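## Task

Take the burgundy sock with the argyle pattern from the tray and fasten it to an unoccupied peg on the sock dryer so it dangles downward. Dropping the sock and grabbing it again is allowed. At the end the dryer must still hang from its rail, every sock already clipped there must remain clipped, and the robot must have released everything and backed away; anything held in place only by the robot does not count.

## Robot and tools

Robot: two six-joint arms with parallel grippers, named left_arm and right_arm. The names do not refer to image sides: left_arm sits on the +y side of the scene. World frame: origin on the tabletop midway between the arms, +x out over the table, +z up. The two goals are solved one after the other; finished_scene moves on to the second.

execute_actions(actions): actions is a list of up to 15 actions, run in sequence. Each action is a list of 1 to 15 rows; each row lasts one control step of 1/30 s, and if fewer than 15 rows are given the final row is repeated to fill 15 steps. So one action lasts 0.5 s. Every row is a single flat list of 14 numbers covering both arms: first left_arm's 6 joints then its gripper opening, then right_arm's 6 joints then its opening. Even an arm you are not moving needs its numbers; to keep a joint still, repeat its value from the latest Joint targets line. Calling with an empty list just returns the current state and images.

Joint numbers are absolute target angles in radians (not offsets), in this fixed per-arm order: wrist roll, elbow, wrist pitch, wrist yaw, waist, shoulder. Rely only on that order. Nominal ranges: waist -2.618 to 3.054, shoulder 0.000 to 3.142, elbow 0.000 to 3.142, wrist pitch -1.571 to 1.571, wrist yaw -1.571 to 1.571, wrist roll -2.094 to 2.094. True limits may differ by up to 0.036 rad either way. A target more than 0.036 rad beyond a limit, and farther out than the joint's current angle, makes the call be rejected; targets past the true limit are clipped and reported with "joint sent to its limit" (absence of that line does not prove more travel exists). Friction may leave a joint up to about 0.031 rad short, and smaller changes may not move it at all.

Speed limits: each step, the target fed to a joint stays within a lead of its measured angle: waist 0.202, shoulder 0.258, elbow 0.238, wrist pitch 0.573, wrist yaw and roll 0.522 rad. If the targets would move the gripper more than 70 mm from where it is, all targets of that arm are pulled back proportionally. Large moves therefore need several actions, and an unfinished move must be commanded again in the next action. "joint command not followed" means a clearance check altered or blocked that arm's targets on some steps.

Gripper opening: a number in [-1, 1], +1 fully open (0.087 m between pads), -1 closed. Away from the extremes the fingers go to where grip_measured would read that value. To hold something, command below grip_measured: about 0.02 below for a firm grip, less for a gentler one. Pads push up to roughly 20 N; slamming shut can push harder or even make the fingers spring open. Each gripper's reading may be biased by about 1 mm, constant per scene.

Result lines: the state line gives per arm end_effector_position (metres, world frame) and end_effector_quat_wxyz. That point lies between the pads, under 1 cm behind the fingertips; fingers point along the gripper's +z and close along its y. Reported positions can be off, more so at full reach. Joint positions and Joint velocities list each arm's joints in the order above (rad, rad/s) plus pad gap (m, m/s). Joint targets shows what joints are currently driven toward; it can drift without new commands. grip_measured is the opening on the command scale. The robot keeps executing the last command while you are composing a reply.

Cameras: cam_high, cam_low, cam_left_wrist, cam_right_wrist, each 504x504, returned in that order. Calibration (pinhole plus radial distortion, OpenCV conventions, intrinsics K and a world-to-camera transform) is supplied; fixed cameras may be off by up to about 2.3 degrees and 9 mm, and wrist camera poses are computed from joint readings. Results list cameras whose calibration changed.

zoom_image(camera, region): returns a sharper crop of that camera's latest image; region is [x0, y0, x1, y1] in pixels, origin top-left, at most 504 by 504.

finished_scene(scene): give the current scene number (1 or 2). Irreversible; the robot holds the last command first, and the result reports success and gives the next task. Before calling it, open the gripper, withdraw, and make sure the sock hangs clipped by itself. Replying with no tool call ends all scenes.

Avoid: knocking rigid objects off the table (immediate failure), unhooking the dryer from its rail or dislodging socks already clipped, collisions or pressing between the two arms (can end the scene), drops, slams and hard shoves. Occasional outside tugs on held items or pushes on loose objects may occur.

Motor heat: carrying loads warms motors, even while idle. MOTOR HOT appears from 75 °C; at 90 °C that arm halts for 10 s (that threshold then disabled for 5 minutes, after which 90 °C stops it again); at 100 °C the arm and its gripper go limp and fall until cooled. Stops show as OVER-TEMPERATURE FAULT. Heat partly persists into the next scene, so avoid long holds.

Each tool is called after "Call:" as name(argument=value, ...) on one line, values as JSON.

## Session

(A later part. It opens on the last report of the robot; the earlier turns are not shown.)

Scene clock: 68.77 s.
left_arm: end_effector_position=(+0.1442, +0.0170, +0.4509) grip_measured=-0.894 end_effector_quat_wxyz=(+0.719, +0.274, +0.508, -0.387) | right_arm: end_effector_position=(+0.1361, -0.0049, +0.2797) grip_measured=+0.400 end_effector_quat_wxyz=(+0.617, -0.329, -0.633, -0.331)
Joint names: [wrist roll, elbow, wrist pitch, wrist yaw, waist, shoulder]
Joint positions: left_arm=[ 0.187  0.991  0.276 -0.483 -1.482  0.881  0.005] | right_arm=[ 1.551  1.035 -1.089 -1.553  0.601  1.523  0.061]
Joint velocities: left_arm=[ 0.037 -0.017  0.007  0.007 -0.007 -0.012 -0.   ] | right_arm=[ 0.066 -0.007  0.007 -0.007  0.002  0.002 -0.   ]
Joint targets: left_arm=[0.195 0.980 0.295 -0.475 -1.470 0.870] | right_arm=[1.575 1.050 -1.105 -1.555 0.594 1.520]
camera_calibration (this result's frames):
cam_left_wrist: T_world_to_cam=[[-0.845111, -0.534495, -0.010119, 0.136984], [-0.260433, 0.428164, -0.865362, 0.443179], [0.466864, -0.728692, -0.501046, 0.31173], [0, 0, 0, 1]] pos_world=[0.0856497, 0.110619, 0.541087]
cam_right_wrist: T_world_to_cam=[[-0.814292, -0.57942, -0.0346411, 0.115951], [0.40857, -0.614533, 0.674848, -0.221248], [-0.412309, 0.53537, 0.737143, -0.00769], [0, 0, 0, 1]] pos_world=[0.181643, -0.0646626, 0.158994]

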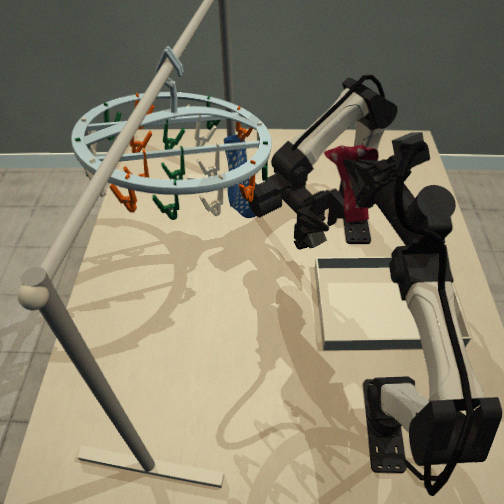

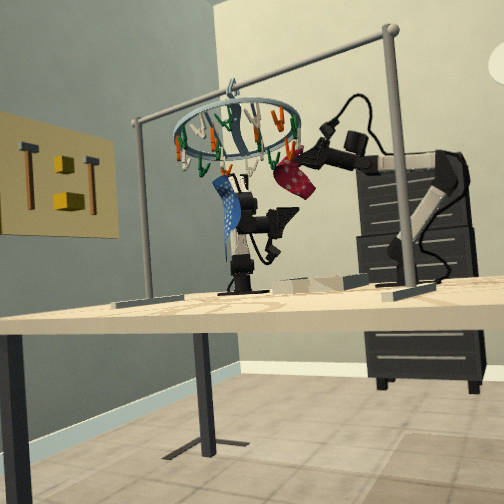

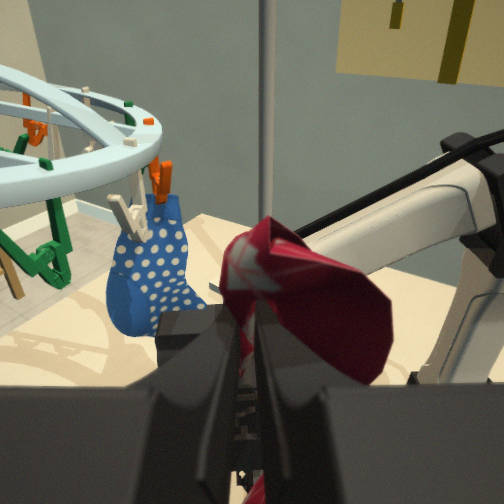

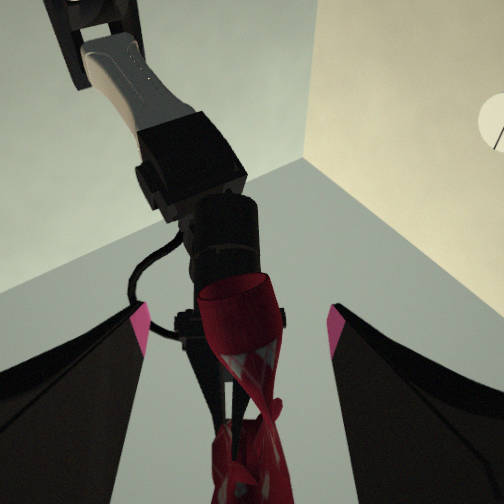

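Call:
execute_actions(actions=[[[0.195,0.98,0.295,-0.475,-1.47,0.87,-0.95,1.575,1.22,-1.25,-1.56,0.66,1.55,0.4]],[[0.195,0.98,0.295,-0.475,-1.47,0.87,-0.95,1.575,1.40,-1.40,-1.56,0.704,1.572,0.4]]])

Call:
zoom_image(camera="cam_low", region=[250, 130, 350, 230])

Scene clock: 77.07 s.
left_arm: end_effector_position=(+0.1441, +0.0170, +0.4512) grip_measured=-0.894 end_effector_quat_wxyz=(+0.719, +0.274, +0.508, -0.387) | right_arm: end_effector_position=(+0.1230, +0.0165, +0.3606) grip_measured=+0.400 end_effector_quat_wxyz=(+0.635, -0.293, -0.646, -0.306)
Joint names: [wrist roll, elbow, wrist pitch, wrist yaw, waist, shoulder]
Joint positions: left_arm=[ 0.188  0.991  0.277 -0.482 -1.482  0.881  0.005] | right_arm=[ 1.567  1.39  -1.377 -1.565  0.698  1.564  0.061]
Joint velocities: left_arm=[ 0.007 -0.002  0.037 -0.066 -0.012  0.007 -0.   ] | right_arm=[ 0.007  0.007 -0.066  0.037 -0.007 -0.012 -0.001]
Joint targets: left_arm=[0.195 0.980 0.295 -0.475 -1.470 0.870] | right_arm=[1.575 1.400 -1.400 -1.560 0.704 1.572]
camera_calibration (this result's frames):
cam_left_wrist: T_world_to_cam=[[-0.845414, -0.534015, -0.0101872, 0.136963], [-0.259609, 0.427514, -0.86593, 0.443549], [0.466774, -0.729425, -0.500061, 0.311495], [0, 0, 0, 1]] pos_world=[0.0855422, 0.110729, 0.541244]
cam_right_wrist: T_world_to_cam=[[-0.754035, -0.655383, -0.0436407, 0.117569], [0.467216, -0.581871, 0.665684, -0.261787], [-0.461671, 0.481559, 0.744957, -0.0800352], [0, 0, 0, 1]] pos_world=[0.174012, -0.0367317, 0.239021]

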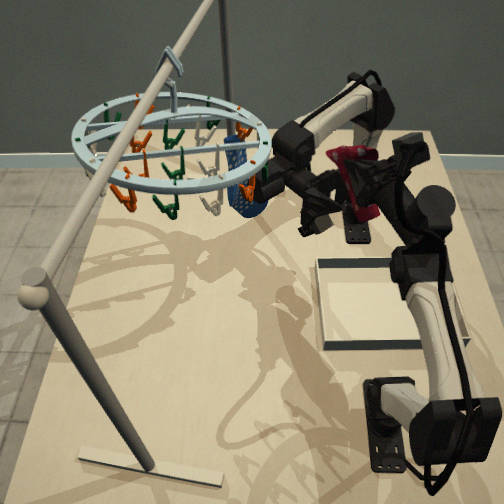

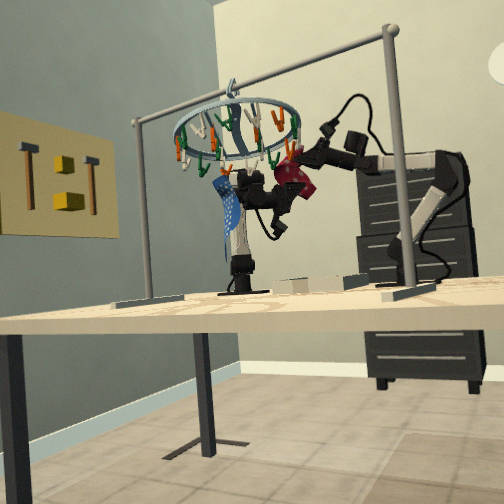

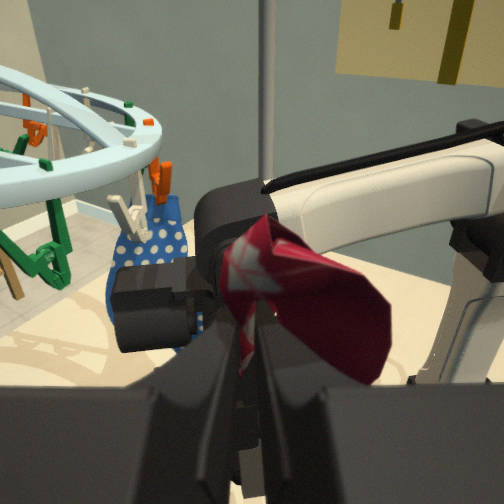

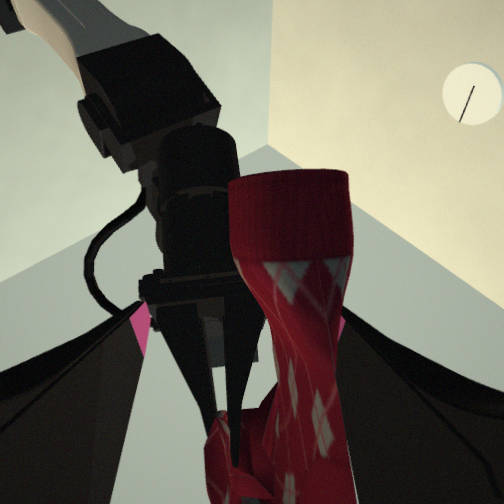

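Region (250, 130, 350, 230) of cam_low's 504x504 image, scaled by 5.040, with more detail than that image has.

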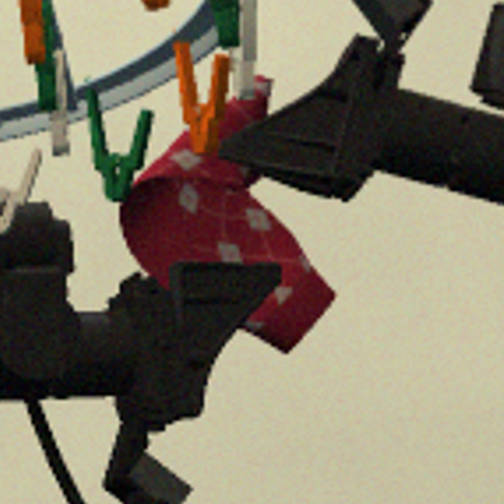

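Call:
execute_actions(actions=[[[0.195,0.98,0.295,-0.475,-1.47,0.87,-0.95,1.575,1.30,-1.375,-1.56,0.735,1.508,0.4]],[[0.195,0.98,0.295,-0.475,-1.47,0.87,-0.95,1.575,1.30,-1.375,-1.56,0.735,1.508,0.3],[0.195,0.98,0.295,-0.475,-1.47,0.87,-0.95,1.575,1.30,-1.375,-1.56,0.735,1.508,0.22],[0.195,0.98,0.295,-0.475,-1.47,0.87,-0.95,1.575,1.30,-1.375,-1.56,0.735,1.508,0.14],[0.195,0.98,0.295,-0.475,-1.47,0.87,-0.95,1.575,1.30,-1.375,-1.56,0.735,1.508,0.06],[0.195,0.98,0.295,-0.475,-1.47,0.87,-0.95,1.575,1.30,-1.375,-1.56,0.735,1.508,-0.02],[0.195,0.98,0.295,-0.475,-1.47,0.87,-0.95,1.575,1.30,-1.375,-1.56,0.735,1.508,-0.1],[0.195,0.98,0.295,-0.475,-1.47,0.87,-0.95,1.575,1.30,-1.375,-1.56,0.735,1.508,-0.18],[0.195,0.98,0.295,-0.475,-1.47,0.87,-0.95,1.575,1.30,-1.375,-1.56,0.735,1.508,-0.26],[0.195,0.98,0.295,-0.475,-1.47,0.87,-0.95,1.575,1.30,-1.375,-1.56,0.735,1.508,-0.34],[0.195,0.98,0.295,-0.475,-1.47,0.87,-0.95,1.575,1.30,-1.375,-1.56,0.735,1.508,-0.42],[0.195,0.98,0.295,-0.475,-1.47,0.87,-0.95,1.575,1.30,-1.375,-1.56,0.735,1.508,-0.5],[0.195,0.98,0.295,-0.475,-1.47,0.87,-0.95,1.575,1.30,-1.375,-1.56,0.735,1.508,-0.55],[0.195,0.98,0.295,-0.475,-1.47,0.87,-0.95,1.575,1.30,-1.375,-1.56,0.735,1.508,-0.6]]])

Call:
zoom_image(camera="cam_low", region=[250, 130, 350, 230])

Scene clock: 80.90 s.
left_arm: end_effector_position=(+0.1441, +0.0170, +0.4512) grip_measured=-0.894 end_effector_quat_wxyz=(+0.719, +0.274, +0.508, -0.387) | right_arm: end_effector_position=(+0.1037, +0.0107, +0.3566) grip_measured=-0.598 end_effector_quat_wxyz=(+0.642, -0.287, -0.649, -0.292)
Joint names: [wrist roll, elbow, wrist pitch, wrist yaw, waist, shoulder]
Joint positions: left_arm=[ 0.188  0.991  0.277 -0.482 -1.482  0.881  0.005] | right_arm=[ 1.567  1.327 -1.375 -1.565  0.729  1.516  0.018]
Joint velocities: left_arm=[-0.081  0.002  0.066 -0.022  0.002  0.007 -0.001] | right_arm=[ 0.037  0.002  0.037  0.037 -0.002  0.002 -0.002]
Joint targets: left_arm=[0.195 0.980 0.295 -0.475 -1.470 0.870] | right_arm=[1.575 1.300 -1.375 -1.560 0.735 1.508]
camera_calibration (this result's frames):
cam_left_wrist: T_world_to_cam=[[-0.845414, -0.534015, -0.0101872, 0.136963], [-0.259609, 0.427514, -0.86593, 0.443549], [0.466774, -0.729425, -0.500061, 0.311495], [0, 0, 0, 1]] pos_world=[0.0855422, 0.110729, 0.541244]
cam_right_wrist: T_world_to_cam=[[-0.733745, -0.678661, -0.0321995, 0.093118], [0.490489, -0.561903, 0.666097, -0.256281], [-0.470147, 0.472952, 0.74517, -0.0822333], [0, 0, 0, 1]] pos_world=[0.155366, -0.0419171, 0.234984]

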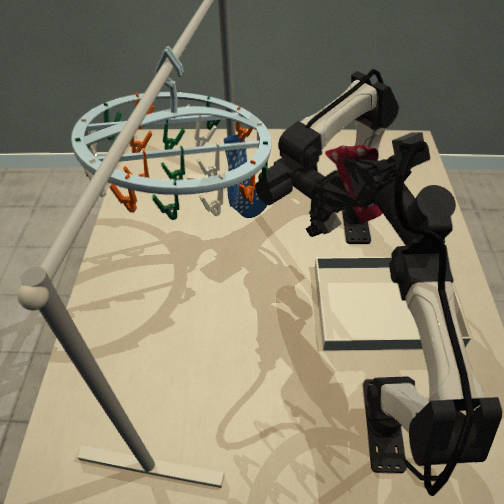

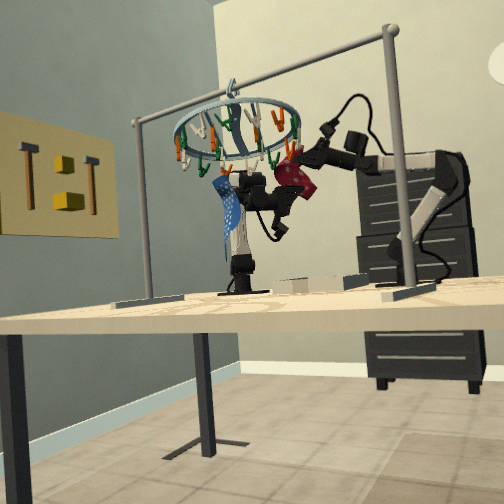

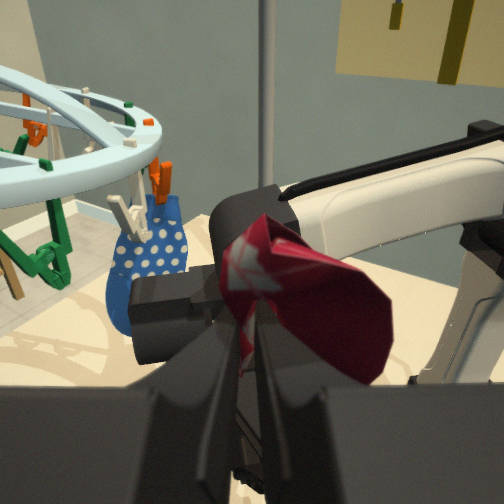

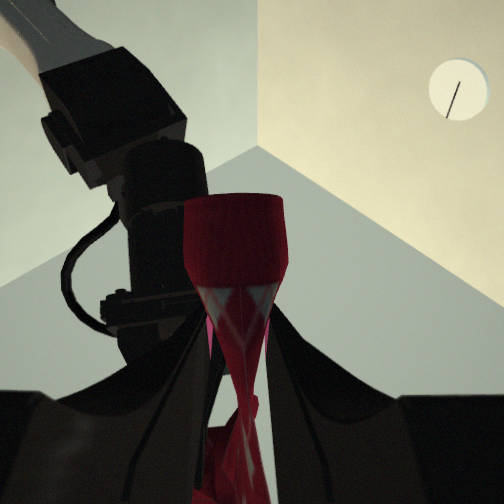

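Region (250, 130, 350, 230) of cam_low's 504x504 image, scaled by 5.040, with more detail than that image has.

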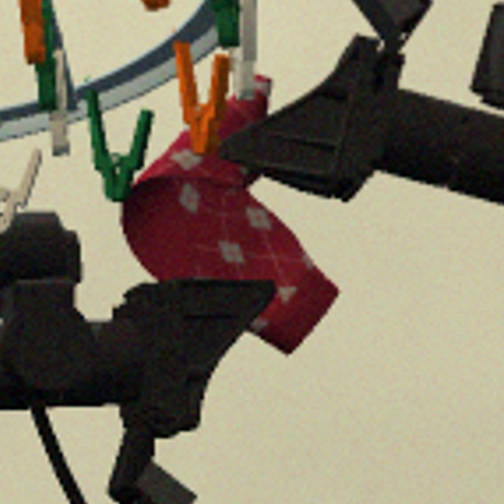

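Call:
execute_actions(actions=[[[0.195,0.98,0.295,-0.475,-1.47,0.87,-0.95,1.575,1.30,-1.375,-1.56,0.735,1.508,0.1],[0.195,0.98,0.295,-0.475,-1.47,0.87,-0.95,1.575,1.30,-1.375,-1.56,0.735,1.508,0.1],[0.195,0.98,0.295,-0.475,-1.47,0.87,-0.95,1.575,1.30,-1.375,-1.56,0.735,1.508,0.1],[0.195,0.98,0.295,-0.475,-1.47,0.87,-0.95,1.575,1.30,-1.375,-1.56,0.735,1.508,0.1],[0.195,0.98,0.295,-0.475,-1.47,0.87,-0.95,1.575,1.30,-1.375,-1.56,0.735,1.508,0.1],[0.195,0.98,0.295,-0.475,-1.47,0.87,-0.95,1.575,1.285,-1.325,-1.56,0.784,1.551,0.1]],[[0.195,0.98,0.295,-0.475,-1.47,0.87,-0.95,1.575,1.285,-1.325,-1.56,0.784,1.551,0.1],[0.195,0.98,0.295,-0.475,-1.47,0.87,-0.95,1.575,1.285,-1.325,-1.56,0.784,1.551,0.1],[0.195,0.98,0.295,-0.475,-1.47,0.87,-0.95,1.575,1.285,-1.325,-1.56,0.784,1.551,0.04],[0.195,0.98,0.295,-0.475,-1.47,0.87,-0.95,1.575,1.285,-1.325,-1.56,0.784,1.551,-0.02],[0.195,0.98,0.295,-0.475,-1.47,0.87,-0.95,1.575,1.285,-1.325,-1.56,0.784,1.551,-0.08],[0.195,0.98,0.295,-0.475,-1.47,0.87,-0.95,1.575,1.285,-1.325,-1.56,0.784,1.551,-0.14],[0.195,0.98,0.295,-0.475,-1.47,0.87,-0.95,1.575,1.285,-1.325,-1.56,0.784,1.551,-0.2],[0.195,0.98,0.295,-0.475,-1.47,0.87,-0.95,1.575,1.285,-1.325,-1.56,0.784,1.551,-0.26],[0.195,0.98,0.295,-0.475,-1.47,0.87,-0.95,1.575,1.285,-1.325,-1.56,0.784,1.551,-0.32],[0.195,0.98,0.295,-0.475,-1.47,0.87,-0.95,1.575,1.285,-1.325,-1.56,0.784,1.551,-0.38],[0.195,0.98,0.295,-0.475,-1.47,0.87,-0.95,1.575,1.285,-1.325,-1.56,0.784,1.551,-0.44],[0.195,0.98,0.295,-0.475,-1.47,0.87,-0.95,1.575,1.285,-1.325,-1.56,0.784,1.551,-0.5],[0.195,0.98,0.295,-0.475,-1.47,0.87,-0.95,1.575,1.285,-1.325,-1.56,0.784,1.551,-0.56],[0.195,0.98,0.295,-0.475,-1.47,0.87,-0.95,1.575,1.285,-1.325,-1.56,0.784,1.551,-0.62],[0.195,0.98,0.295,-0.475,-1.47,0.87,-0.95,1.575,1.285,-1.325,-1.56,0.784,1.551,-0.68]]])

Call:
zoom_image(camera="cam_low", region=[250, 130, 350, 230])

Scene clock: 85.90 s.
left_arm: end_effector_position=(+0.1441, +0.0170, +0.4512) grip_measured=-0.894 end_effector_quat_wxyz=(+0.719, +0.274, +0.508, -0.387) | right_arm: end_effector_position=(+0.0926, +0.0181, +0.3471) grip_measured=-0.652 end_effector_quat_wxyz=(+0.649, -0.272, -0.655, -0.275)
Joint names: [wrist roll, elbow, wrist pitch, wrist yaw, waist, shoulder]
Joint positions: left_arm=[ 0.188  0.991  0.277 -0.482 -1.482  0.881  0.005] | right_arm=[ 1.567  1.31  -1.34  -1.565  0.779  1.537  0.015]
Joint velocities: left_arm=[-0.095  0.012  0.037  0.051 -0.002  0.002  0.001] | right_arm=[-0.022  0.002 -0.095 -0.051 -0.002 -0.002 -0.048]
Joint targets: left_arm=[0.195 0.980 0.295 -0.475 -1.470 0.870] | right_arm=[1.575 1.285 -1.325 -1.560 0.784 1.551]
camera_calibration (this result's frames):
cam_left_wrist: T_world_to_cam=[[-0.845414, -0.534015, -0.0101872, 0.136963], [-0.259609, 0.427514, -0.86593, 0.443549], [0.466774, -0.729425, -0.500061, 0.311495], [0, 0, 0, 1]] pos_world=[0.0855422, 0.110729, 0.541244]
cam_right_wrist: T_world_to_cam=[[-0.699017, -0.714541, -0.0283944, 0.0858812], [0.519935, -0.535098, 0.665836, -0.243469], [-0.490961, 0.450667, 0.745558, -0.0816847], [0, 0, 0, 1]] pos_world=[0.146517, -0.0321017, 0.22545]

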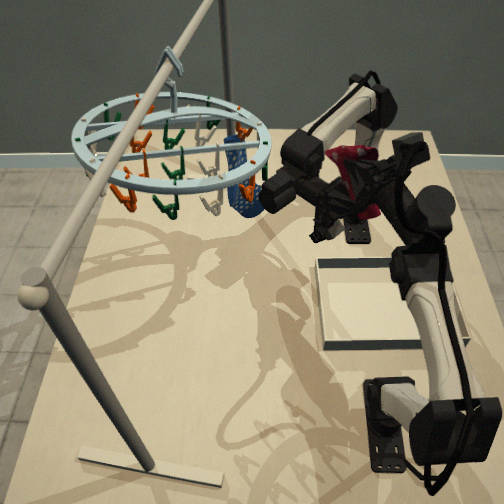

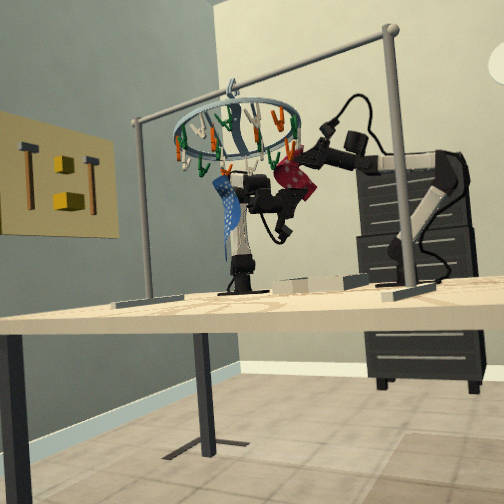

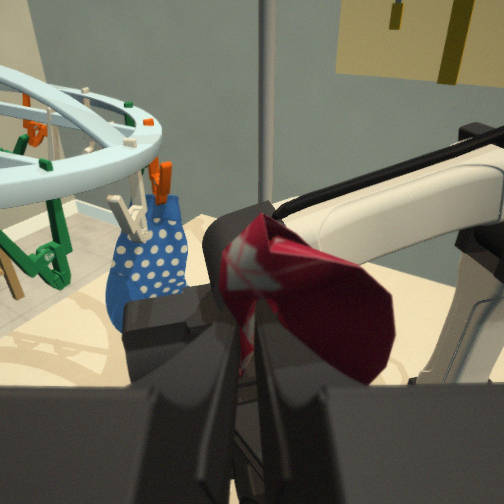

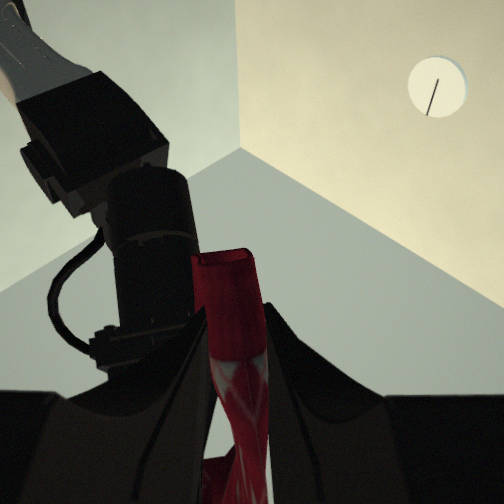

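Region (250, 130, 350, 230) of cam_low's 504x504 image, scaled by 5.040, with more detail than that image has.

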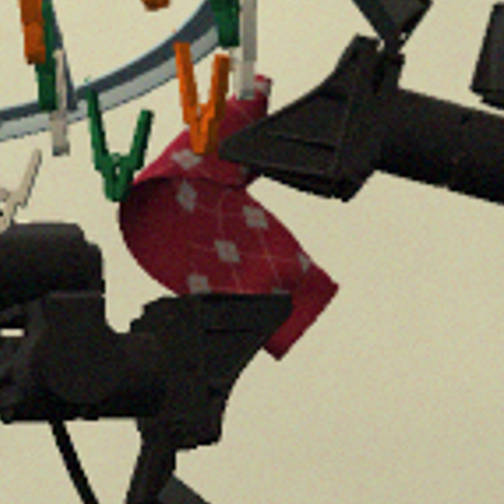

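Call:
execute_actions(actions=[[[0.195,0.98,0.295,-0.475,-1.47,0.87,-0.95,1.575,1.285,-1.325,-1.56,0.784,1.551,-0.72],[0.195,0.98,0.295,-0.475,-1.47,0.87,-0.95,1.575,1.285,-1.325,-1.56,0.784,1.551,-0.76],[0.195,0.98,0.295,-0.475,-1.47,0.87,-0.95,1.575,1.285,-1.325,-1.56,0.784,1.551,-0.8],[0.195,0.98,0.295,-0.475,-1.47,0.87,-0.95,1.575,1.285,-1.325,-1.56,0.784,1.551,-0.84],[0.195,0.98,0.295,-0.475,-1.47,0.87,-0.95,1.575,1.285,-1.325,-1.56,0.784,1.551,-0.88],[0.195,0.98,0.295,-0.475,-1.47,0.87,-0.95,1.575,1.285,-1.325,-1.56,0.784,1.551,-0.92],[0.195,0.98,0.295,-0.475,-1.47,0.87,-0.95,1.575,1.285,-1.325,-1.56,0.784,1.551,-0.96],[0.195,0.98,0.295,-0.475,-1.47,0.87,-0.95,1.575,1.285,-1.325,-1.56,0.784,1.551,-1],[0.195,0.98,0.295,-0.475,-1.47,0.87,-0.95,1.575,1.285,-1.325,-1.56,0.784,1.551,-1],[0.195,0.98,0.295,-0.475,-1.47,0.87,-0.95,1.575,1.285,-1.325,-1.56,0.784,1.551,-1],[0.195,0.98,0.295,-0.475,-1.47,0.87,-0.95,1.575,1.285,-1.325,-1.56,0.784,1.551,-1],[0.195,0.98,0.295,-0.475,-1.47,0.87,-0.7,1.575,1.285,-1.325,-1.56,0.784,1.551,-1],[0.195,0.98,0.295,-0.475,-1.47,0.87,-0.4,1.575,1.285,-1.325,-1.56,0.784,1.551,-1],[0.195,0.98,0.295,-0.475,-1.47,0.87,-0.1,1.575,1.285,-1.325,-1.56,0.784,1.551,-1],[0.195,0.98,0.295,-0.475,-1.47,0.87,0.2,1.575,1.285,-1.325,-1.56,0.784,1.551,-1]],[[0.1,0.9,0.15,-0.6,-1.4,0.6,0.2,1.575,1.285,-1.325,-1.56,0.784,1.551,-1]]])

Scene clock: 88.93 s.
left_arm: end_effector_position=(+0.1667, +0.1143, +0.4569) grip_measured=+0.200 end_effector_quat_wxyz=(+0.738, +0.168, +0.530, -0.382) | right_arm: end_effector_position=(+0.0927, +0.0182, +0.3470) grip_measured=-0.967 end_effector_quat_wxyz=(+0.649, -0.271, -0.655, -0.275)
Joint names: [wrist roll, elbow, wrist pitch, wrist yaw, waist, shoulder]
Joint positions: left_arm=[ 0.111  0.906  0.16  -0.591 -1.41   0.587  0.052] | right_arm=[ 1.567  1.31  -1.339 -1.565  0.779  1.537  0.001]
Joint velocities: left_arm=[-0.022 -0.012 -0.051 -0.051 -0.007 -0.007 -0.   ] | right_arm=[ 0.007 -0.012  0.066 -0.022 -0.012  0.002 -0.   ]
Joint targets: left_arm=[0.100 0.900 0.150 -0.600 -1.400 0.600] | right_arm=[1.575 1.285 -1.325 -1.560 0.784 1.551]
camera_calibration (this result's frames):
cam_left_wrist: T_world_to_cam=[[-0.755764, -0.638237, 0.14654, 0.133383], [-0.388854, 0.257347, -0.884627, 0.462283], [0.52689, -0.725553, -0.442674, 0.338041], [0, 0, 0, 1]] pos_world=[0.102456, 0.211429, 0.539044]
cam_right_wrist: T_world_to_cam=[[-0.698995, -0.714532, -0.0291497, 0.0861652], [0.519394, -0.535274, 0.666116, -0.243457], [-0.491565, 0.450472, 0.745278, -0.0814875], [0, 0, 0, 1]] pos_world=[0.146623, -0.0320407, 0.225413]

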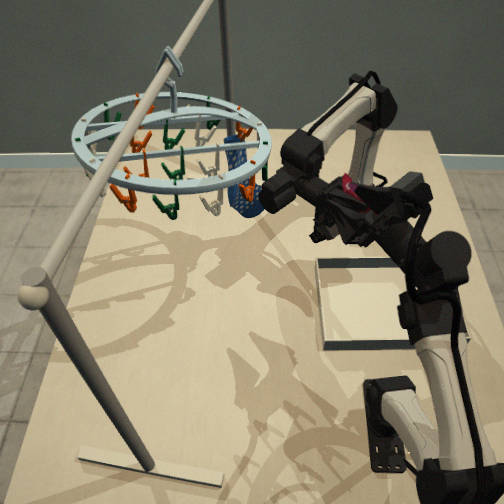

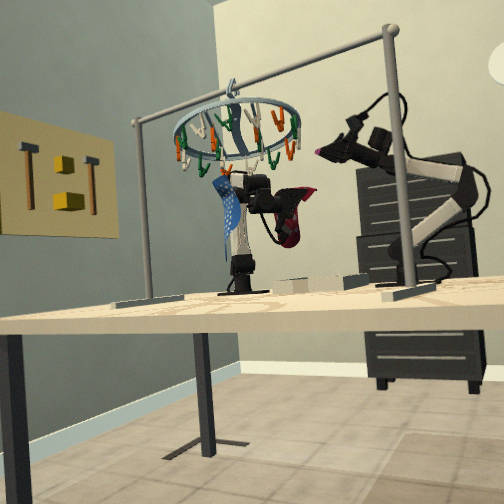

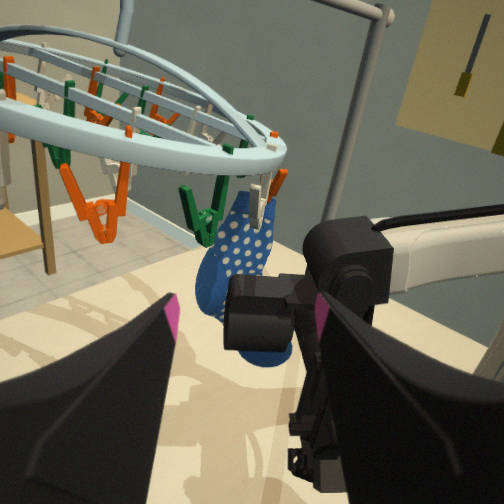

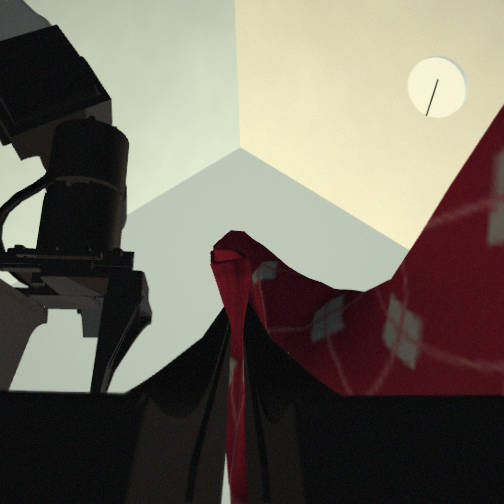

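Call:
execute_actions(actions=[[[0.1,0.9,0.15,-0.6,-1.4,0.6,0.2,0.8,1.2,-1.15,-1.45,0.82,1.45,-1]],[[0.05,1.15,0.05,-0.9,-1.4,0.9,0.2,0.0,1.0,-0.75,-1.1,0.9,1.3,-1]],[[0.0,1.4,-0.05,-1.2,-1.41,1.2,0.2,-0.3,0.75,-0.1,-0.5,1.0,1.1,-1]],[[0.0,1.6,-0.12,-1.37,-1.42,1.45,0.2,-0.3,0.5,0.55,0.1,1.1,0.92,-1]],[[0.0,1.66,-0.135,-1.40,-1.42,1.52,0.2,-0.3,0.345,1.065,0.485,1.18,0.805,-1]],[[0.0,1.66,-0.135,-1.40,-1.42,1.52,0.2,-0.3,0.345,1.065,0.485,1.18,0.805,-1]]])

Scene clock: 101.87 s.
left_arm: end_effector_position=(+0.2539, +0.0072, +0.4255) grip_measured=+0.200 end_effector_quat_wxyz=(+0.707, +0.017, +0.707, -0.009) | right_arm: end_effector_position=(+0.2267, -0.0582, +0.3495) grip_measured=-0.967 end_effector_quat_wxyz=(+0.826, -0.143, +0.476, +0.268)
Joint names: [wrist roll, elbow, wrist pitch, wrist yaw, waist, shoulder]
Joint positions: left_arm=[ 0.007  1.638 -0.131 -1.393 -1.409  1.511  0.052] | right_arm=[-0.289  0.369  1.052  0.479  1.171  0.813  0.001]
Joint velocities: left_arm=[-0.007 -0.007  0.037  0.022  0.002  0.007 -0.   ] | right_arm=[ 0.022 -0.007  0.066 -0.022  0.002 -0.012  0.   ]
Joint targets: left_arm=[0.000 1.660 -0.135 -1.400 -1.420 1.520] | right_arm=[-0.300 0.345 1.065 0.485 1.180 0.805]
camera_calibration (this result's frames):
cam_left_wrist: T_world_to_cam=[[-0.0589653, -0.998166, -0.0136772, 0.0294011], [-0.759814, 0.0537629, -0.647913, 0.490901], [0.647461, -0.0278122, -0.761591, 0.30059], [0, 0, 0, 1]] pos_world=[0.180107, 0.011315, 0.547391]
cam_right_wrist: T_world_to_cam=[[0.556172, -0.831012, -0.00956737, -0.172809], [-0.264052, -0.165783, -0.950154, 0.408414], [0.788003, 0.530975, -0.311634, 0.100984], [0, 0, 0, 1]] pos_world=[0.124378, -0.129518, 0.417873]

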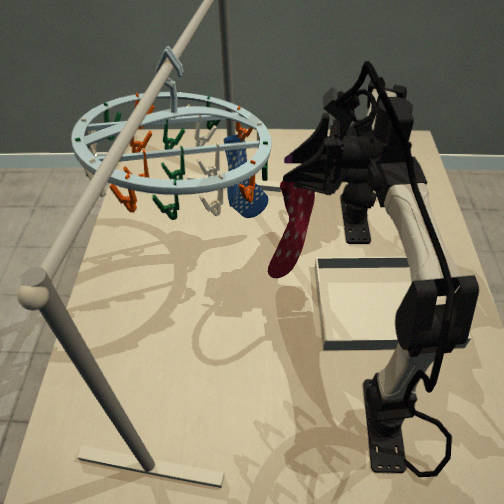

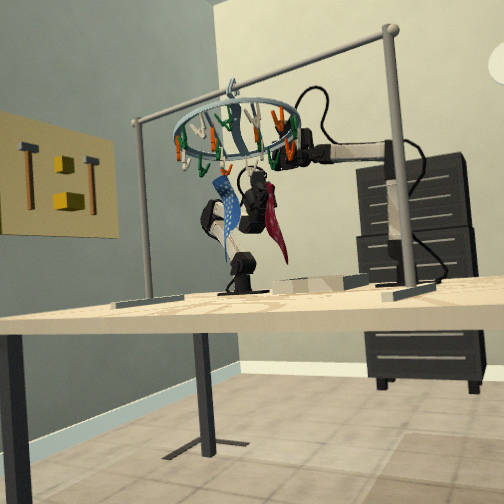

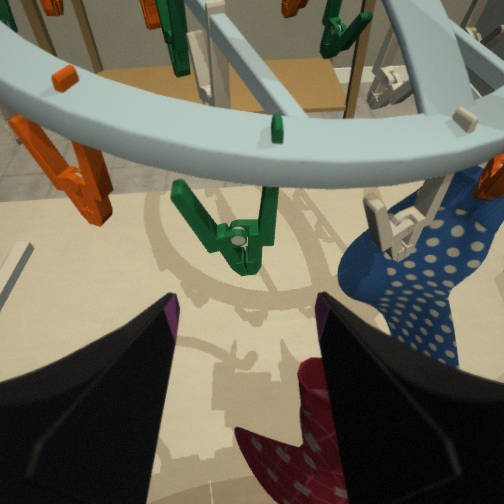

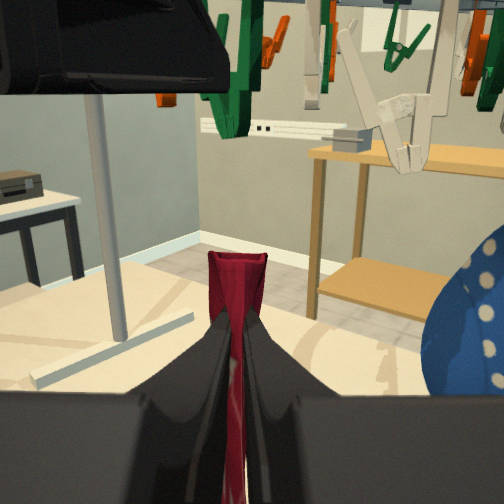

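Call:
execute_actions(actions=[[[0.0,1.67,-0.135,-1.345,-1.355,1.53,0.25,-0.3,0.345,1.065,0.485,1.18,0.805,-1]],[[0.0,1.68,-0.135,-1.295,-1.30,1.54,0.25,-0.3,0.345,1.065,0.485,1.18,0.805,-1]]])

Call:
zoom_image(camera="cam_low", region=[230, 110, 330, 210])

Scene clock: 106.50 s.
left_arm: end_effector_position=(+0.2868, +0.0113, +0.4263) grip_measured=+0.250 end_effector_quat_wxyz=(+0.707, +0.012, +0.707, -0.005) | right_arm: end_effector_position=(+0.2268, -0.0584, +0.3495) grip_measured=-0.967 end_effector_quat_wxyz=(+0.826, -0.143, +0.476, +0.267)
Joint names: [wrist roll, elbow, wrist pitch, wrist yaw, waist, shoulder]
Joint positions: left_arm=[ 0.007  1.658 -0.132 -1.303 -1.306  1.529  0.055] | right_arm=[-0.289  0.369  1.052  0.479  1.171  0.813  0.001]
Joint velocities: left_arm=[-0.081 -0.002 -0.007  0.022 -0.002 -0.007 -0.001] | right_arm=[ 0.022 -0.007 -0.022  0.022 -0.027 -0.007 -0.001]
Joint targets: left_arm=[-0.000 1.680 -0.135 -1.295 -1.300 1.540] | right_arm=[-0.300 0.345 1.065 0.485 1.180 0.805]
camera_calibration (this result's frames):
cam_left_wrist: T_world_to_cam=[[-0.0456347, -0.99888, -0.0124791, 0.0311023], [-0.760576, 0.042841, -0.647834, 0.516561], [0.647643, -0.0200724, -0.761679, 0.279875], [0, 0, 0, 1]] pos_world=[0.213044, 0.0145553, 0.548209]
cam_right_wrist: T_world_to_cam=[[0.55549, -0.831465, -0.00981196, -0.172758], [-0.264249, -0.165328, -0.950178, 0.408527], [0.788418, 0.530408, -0.311552, 0.100855], [0, 0, 0, 1]] pos_world=[0.124402, -0.129595, 0.4179]

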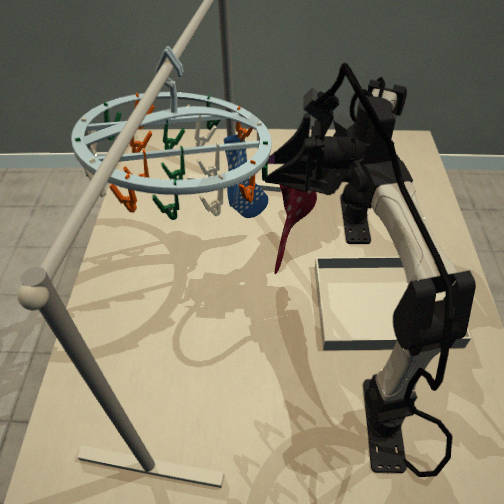

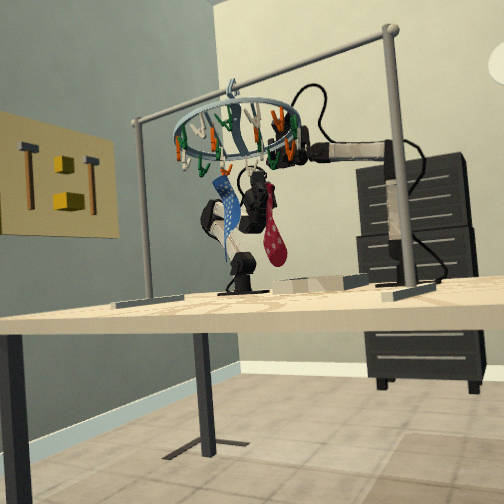

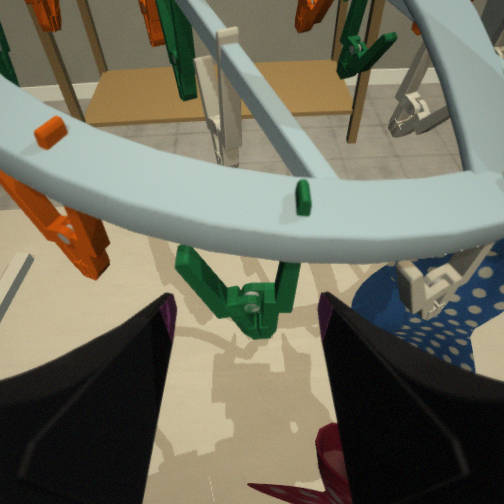

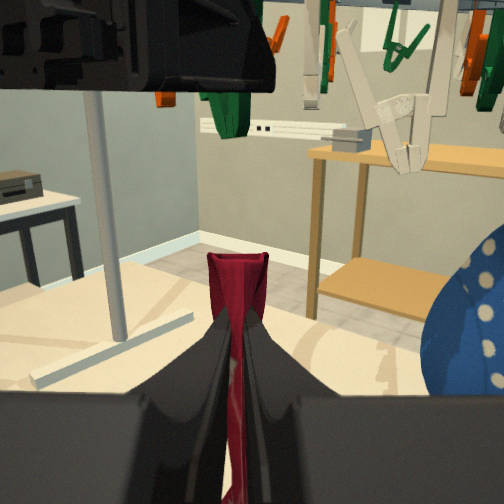

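Region (230, 110, 330, 210) of cam_low's 504x504 image, scaled by 5.040, with more detail than that image has.

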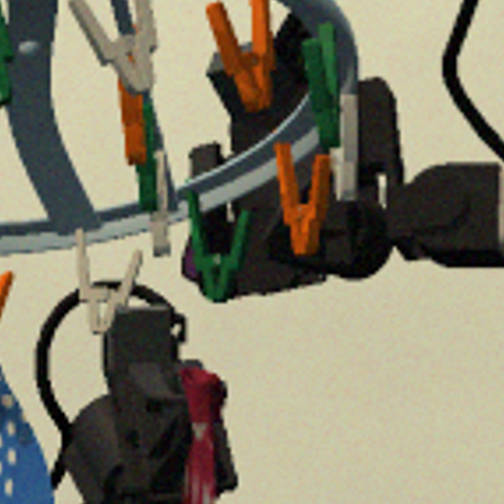

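Call:
execute_actions(actions=[])

Scene clock: 110.77 s.
left_arm: end_effector_position=(+0.2868, +0.0109, +0.4263) grip_measured=+0.250 end_effector_quat_wxyz=(+0.707, +0.013, +0.707, -0.006) | right_arm: end_effector_position=(+0.2268, -0.0584, +0.3495) grip_measured=-0.967 end_effector_quat_wxyz=(+0.826, -0.143, +0.476, +0.267)
Joint names: [wrist roll, elbow, wrist pitch, wrist yaw, waist, shoulder]
Joint positions: left_arm=[ 0.007  1.658 -0.132 -1.301 -1.306  1.529  0.055] | right_arm=[-0.289  0.369  1.052  0.479  1.171  0.813  0.001]
Joint velocities: left_arm=[-0.037 -0.002 -0.022  0.007  0.007 -0.007  0.001] | right_arm=[-0.066 -0.012 -0.022  0.037 -0.002  0.002 -0.   ]
Joint targets: left_arm=[-0.000 1.680 -0.135 -1.295 -1.300 1.540] | right_arm=[-0.300 0.345 1.065 0.485 1.180 0.805]
camera_calibration (this result's frames):
cam_left_wrist: T_world_to_cam=[[-0.0475399, -0.998791, -0.0124774, 0.0313124], [-0.760497, 0.0442907, -0.647829, 0.516528], [0.647599, -0.0213087, -0.761683, 0.279901], [0, 0, 0, 1]] pos_world=[0.213043, 0.0143615, 0.548209]
cam_right_wrist: T_world_to_cam=[[0.55549, -0.831465, -0.00981196, -0.172758], [-0.264249, -0.165328, -0.950178, 0.408527], [0.788418, 0.530408, -0.311552, 0.100855], [0, 0, 0, 1]] pos_world=[0.124402, -0.129595, 0.4179]

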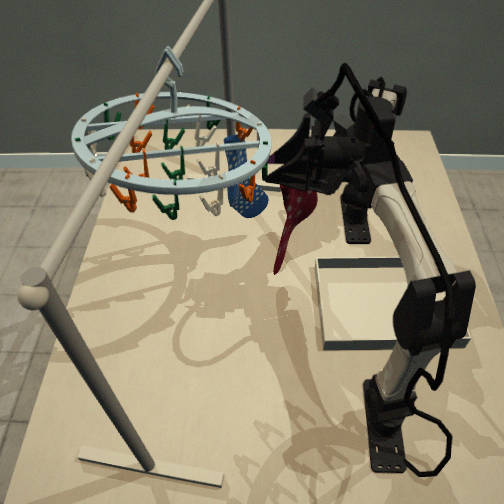

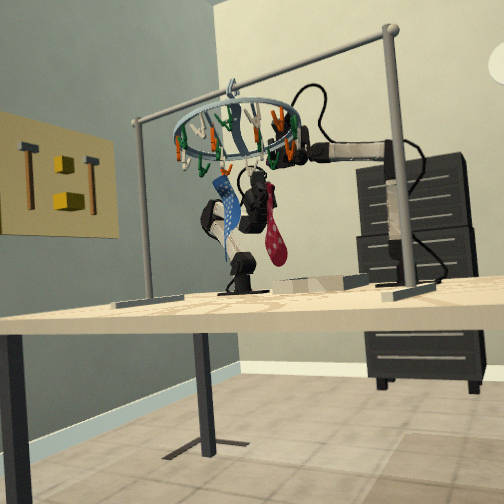

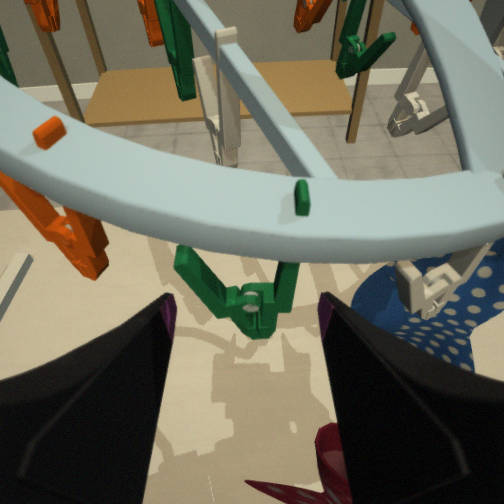

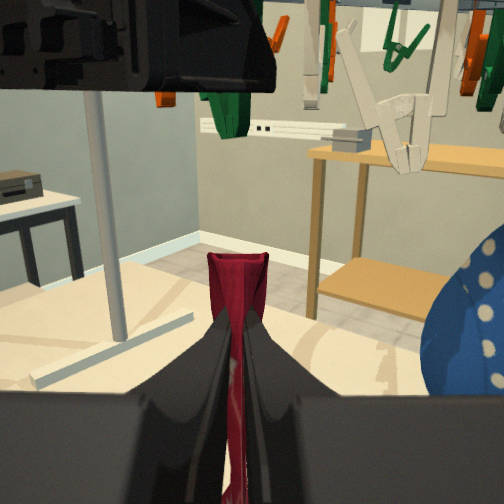

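Call:
execute_actions(actions=[[[0.0,1.70,-0.135,-1.27,-1.27,1.555,0.25, -0.3,0.345,1.065,0.485,1.18,0.805,-1]],[[0.0,1.70,-0.135,-1.255,-1.26,1.56,0.25, -0.3,0.345,1.065,0.485,1.18,0.805,-1]]])

Scene clock: 112.27 s.
left_arm: end_effector_position=(+0.2984, +0.0097, +0.4282) grip_measured=+0.250 end_effector_quat_wxyz=(+0.707, +0.013, +0.707, -0.009) | right_arm: end_effector_position=(+0.2268, -0.0584, +0.3495) grip_measured=-0.967 end_effector_quat_wxyz=(+0.826, -0.143, +0.476, +0.267)
Joint names: [wrist roll, elbow, wrist pitch, wrist yaw, waist, shoulder]
Joint positions: left_arm=[ 0.007  1.678 -0.134 -1.262 -1.271  1.543  0.055] | right_arm=[-0.289  0.369  1.052  0.479  1.171  0.813  0.001]
Joint velocities: left_arm=[-0.081 -0.012 -0.037 -0.007  0.002 -0.012 -0.   ] | right_arm=[ 0.007  0.002  0.051 -0.007 -0.007 -0.017 -0.   ]
Joint targets: left_arm=[0.000 1.700 -0.135 -1.255 -1.260 1.560] | right_arm=[-0.300 0.345 1.065 0.485 1.180 0.805]
camera_calibration (this result's frames):
cam_left_wrist: T_world_to_cam=[[-0.0521017, -0.998603, -0.0088309, 0.0304647], [-0.759685, 0.045373, -0.648706, 0.526707], [0.6482, -0.02709, -0.760988, 0.273364], [0, 0, 0, 1]] pos_world=[0.224524, 0.0139294, 0.549974]
cam_right_wrist: T_world_to_cam=[[0.55549, -0.831465, -0.00981196, -0.172758], [-0.264249, -0.165328, -0.950178, 0.408527], [0.788418, 0.530408, -0.311552, 0.100855], [0, 0, 0, 1]] pos_world=[0.124402, -0.129595, 0.4179]

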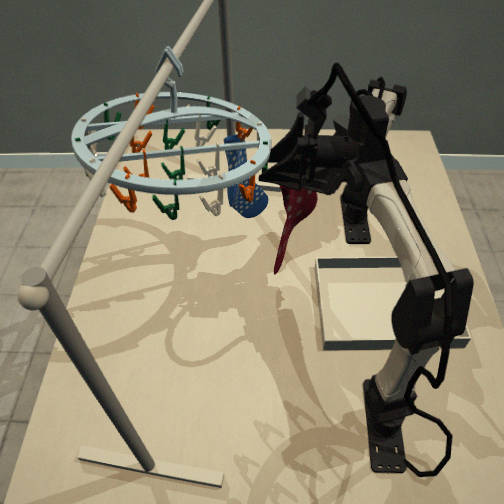

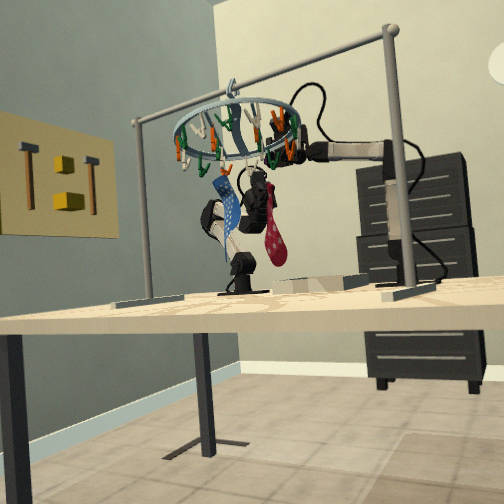

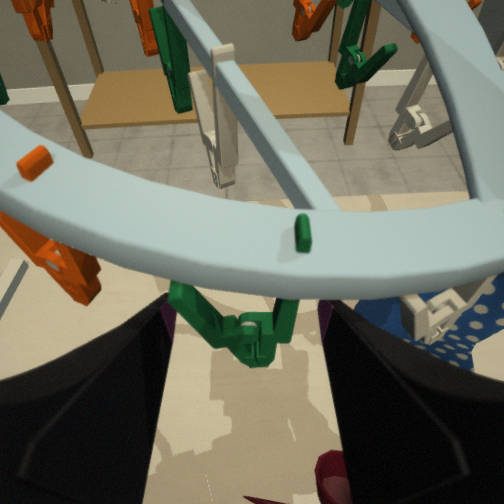

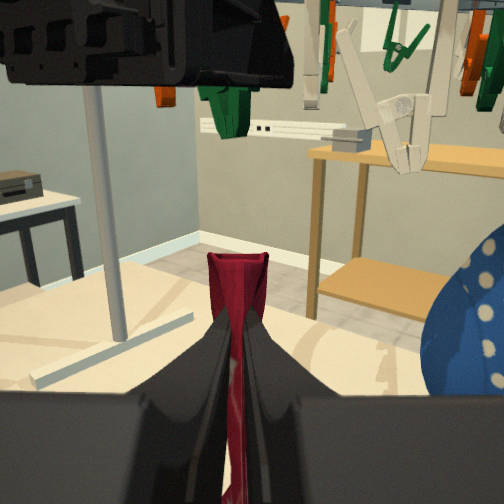

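Call:
execute_actions(actions=[[[0.0,1.70,-0.135,-1.255,-1.26,1.56,0.1, -0.3,0.345,1.065,0.485,1.18,0.805,-1],[0.0,1.70,-0.135,-1.255,-1.26,1.56,0.08, -0.3,0.345,1.065,0.485,1.18,0.805,-1],[0.0,1.70,-0.135,-1.255,-1.26,1.56,0.05, -0.3,0.345,1.065,0.485,1.18,0.805,-1],[0.0,1.70,-0.135,-1.255,-1.26,1.56,0.02, -0.3,0.345,1.065,0.485,1.18,0.805,-1],[0.0,1.70,-0.135,-1.255,-1.26,1.56,-0.01, -0.3,0.345,1.065,0.485,1.18,0.805,-1],[0.0,1.70,-0.135,-1.255,-1.26,1.56,-0.04, -0.3,0.345,1.065,0.485,1.18,0.805,-1],[0.0,1.70,-0.135,-1.255,-1.26,1.56,-0.07, -0.3,0.345,1.065,0.485,1.18,0.805,-1],[0.0,1.70,-0.135,-1.255,-1.26,1.56,-0.10, -0.3,0.345,1.065,0.485,1.18,0.805,-1],[0.0,1.70,-0.135,-1.255,-1.26,1.56,-0.13, -0.3,0.345,1.065,0.485,1.18,0.805,-1],[0.0,1.70,-0.135,-1.255,-1.26,1.56,-0.16, -0.3,0.345,1.065,0.485,1.18,0.805,-1],[0.0,1.70,-0.135,-1.255,-1.26,1.56,-0.19, -0.3,0.345,1.065,0.485,1.18,0.805,-1],[0.0,1.70,-0.135,-1.255,-1.26,1.56,-0.22, -0.3,0.345,1.065,0.485,1.18,0.805,-1],[0.0,1.70,-0.135,-1.255,-1.26,1.56,-0.25, -0.3,0.345,1.065,0.485,1.18,0.805,-1]],[[0.0,1.70,-0.135,-1.255,-1.26,1.56,-0.28, -0.3,0.345,1.065,0.485,1.18,0.805,-1],[0.0,1.70,-0.135,-1.255,-1.26,1.56,-0.30, -0.3,0.345,1.065,0.485,1.18,0.805,-1],[0.0,1.70,-0.135,-1.255,-1.26,1.56,-0.32, -0.3,0.345,1.065,0.485,1.18,0.805,-1],[0.0,1.70,-0.135,-1.255,-1.26,1.56,-0.34, -0.3,0.345,1.065,0.485,1.18,0.805,-1],[0.0,1.70,-0.135,-1.255,-1.26,1.56,-0.36, -0.3,0.345,1.065,0.485,1.18,0.805,-1]]])

Scene clock: 115.10 s.
left_arm: end_effector_position=(+0.2984, +0.0093, +0.4281) grip_measured=-0.237 end_effector_quat_wxyz=(+0.707, +0.014, +0.707, -0.009) | right_arm: end_effector_position=(+0.2268, -0.0584, +0.3495) grip_measured=-0.967 end_effector_quat_wxyz=(+0.826, -0.143, +0.476, +0.267)
Joint names: [wrist roll, elbow, wrist pitch, wrist yaw, waist, shoulder]
Joint positions: left_arm=[ 0.007  1.678 -0.134 -1.26  -1.271  1.543  0.033] | right_arm=[-0.289  0.369  1.052  0.479  1.171  0.813  0.001]
Joint velocities: left_arm=[-0.007  0.007  0.007  0.051  0.007  0.007 -0.   ] | right_arm=[ 0.007  0.007 -0.037  0.007 -0.017 -0.012 -0.001]
Joint targets: left_arm=[0.000 1.700 -0.135 -1.255 -1.260 1.560] | right_arm=[-0.300 0.345 1.065 0.485 1.180 0.805]
camera_calibration (this result's frames):
cam_left_wrist: T_world_to_cam=[[-0.0543882, -0.998478, -0.00919195, 0.0309134], [-0.759646, 0.0473499, -0.64861, 0.526609], [0.648058, -0.0282941, -0.761065, 0.273414], [0, 0, 0, 1]] pos_world=[0.22453, 0.0136674, 0.549934]
cam_right_wrist: T_world_to_cam=[[0.55549, -0.831465, -0.00981196, -0.172758], [-0.264249, -0.165328, -0.950178, 0.408527], [0.788418, 0.530408, -0.311552, 0.100855], [0, 0, 0, 1]] pos_world=[0.124402, -0.129595, 0.4179]

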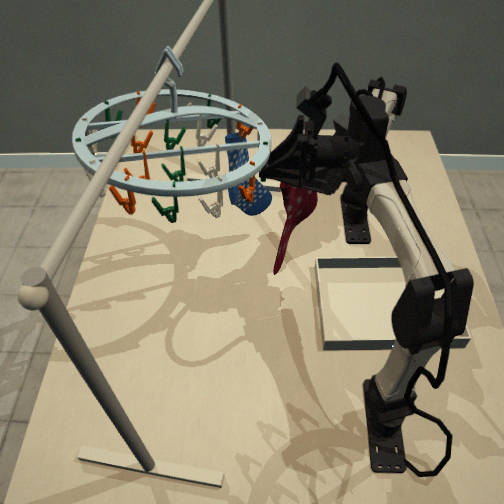

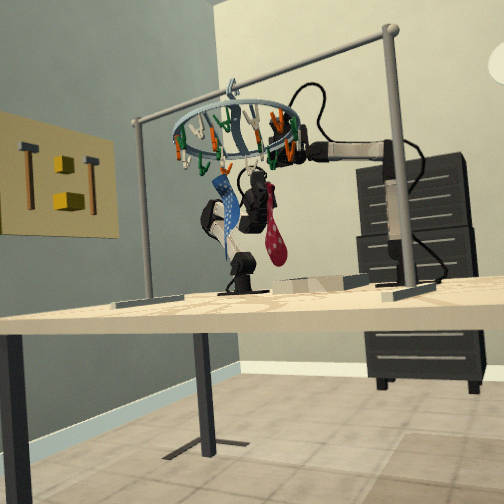

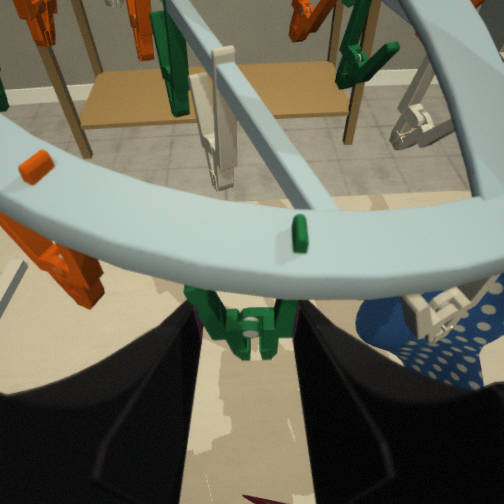

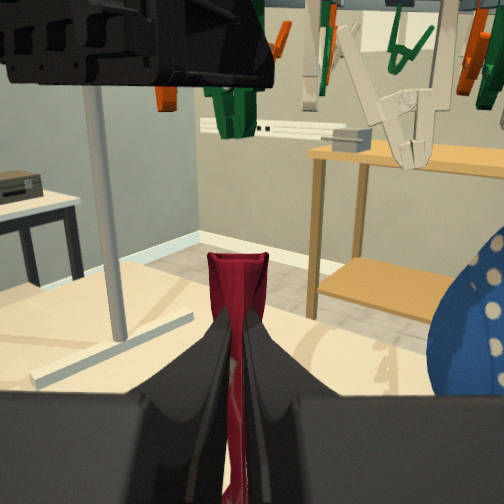

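Call:
zoom_image(camera="cam_left_wrist", region=[170, 260, 330, 400])

Call:
zoom_image(camera="cam_right_wrist", region=[140, 40, 320, 180])

Region (170, 260, 330, 400) of cam_left_wrist's 504x504 image, scaled by 3.150, with more detail than that image has; it fills the top 441 rows of this view, and the rest is white.

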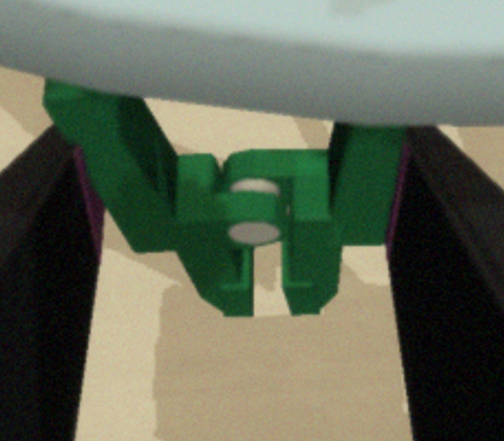

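Region (140, 40, 320, 180) of cam_right_wrist's 504x504 image, scaled by 2.800, with more detail than that image has.

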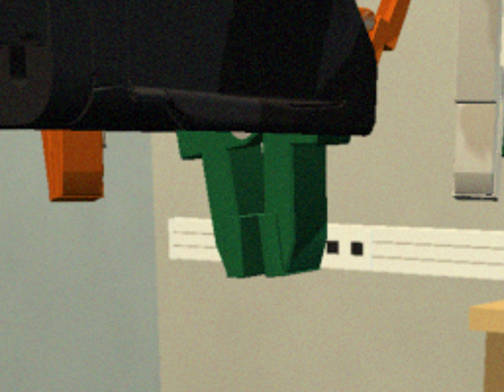

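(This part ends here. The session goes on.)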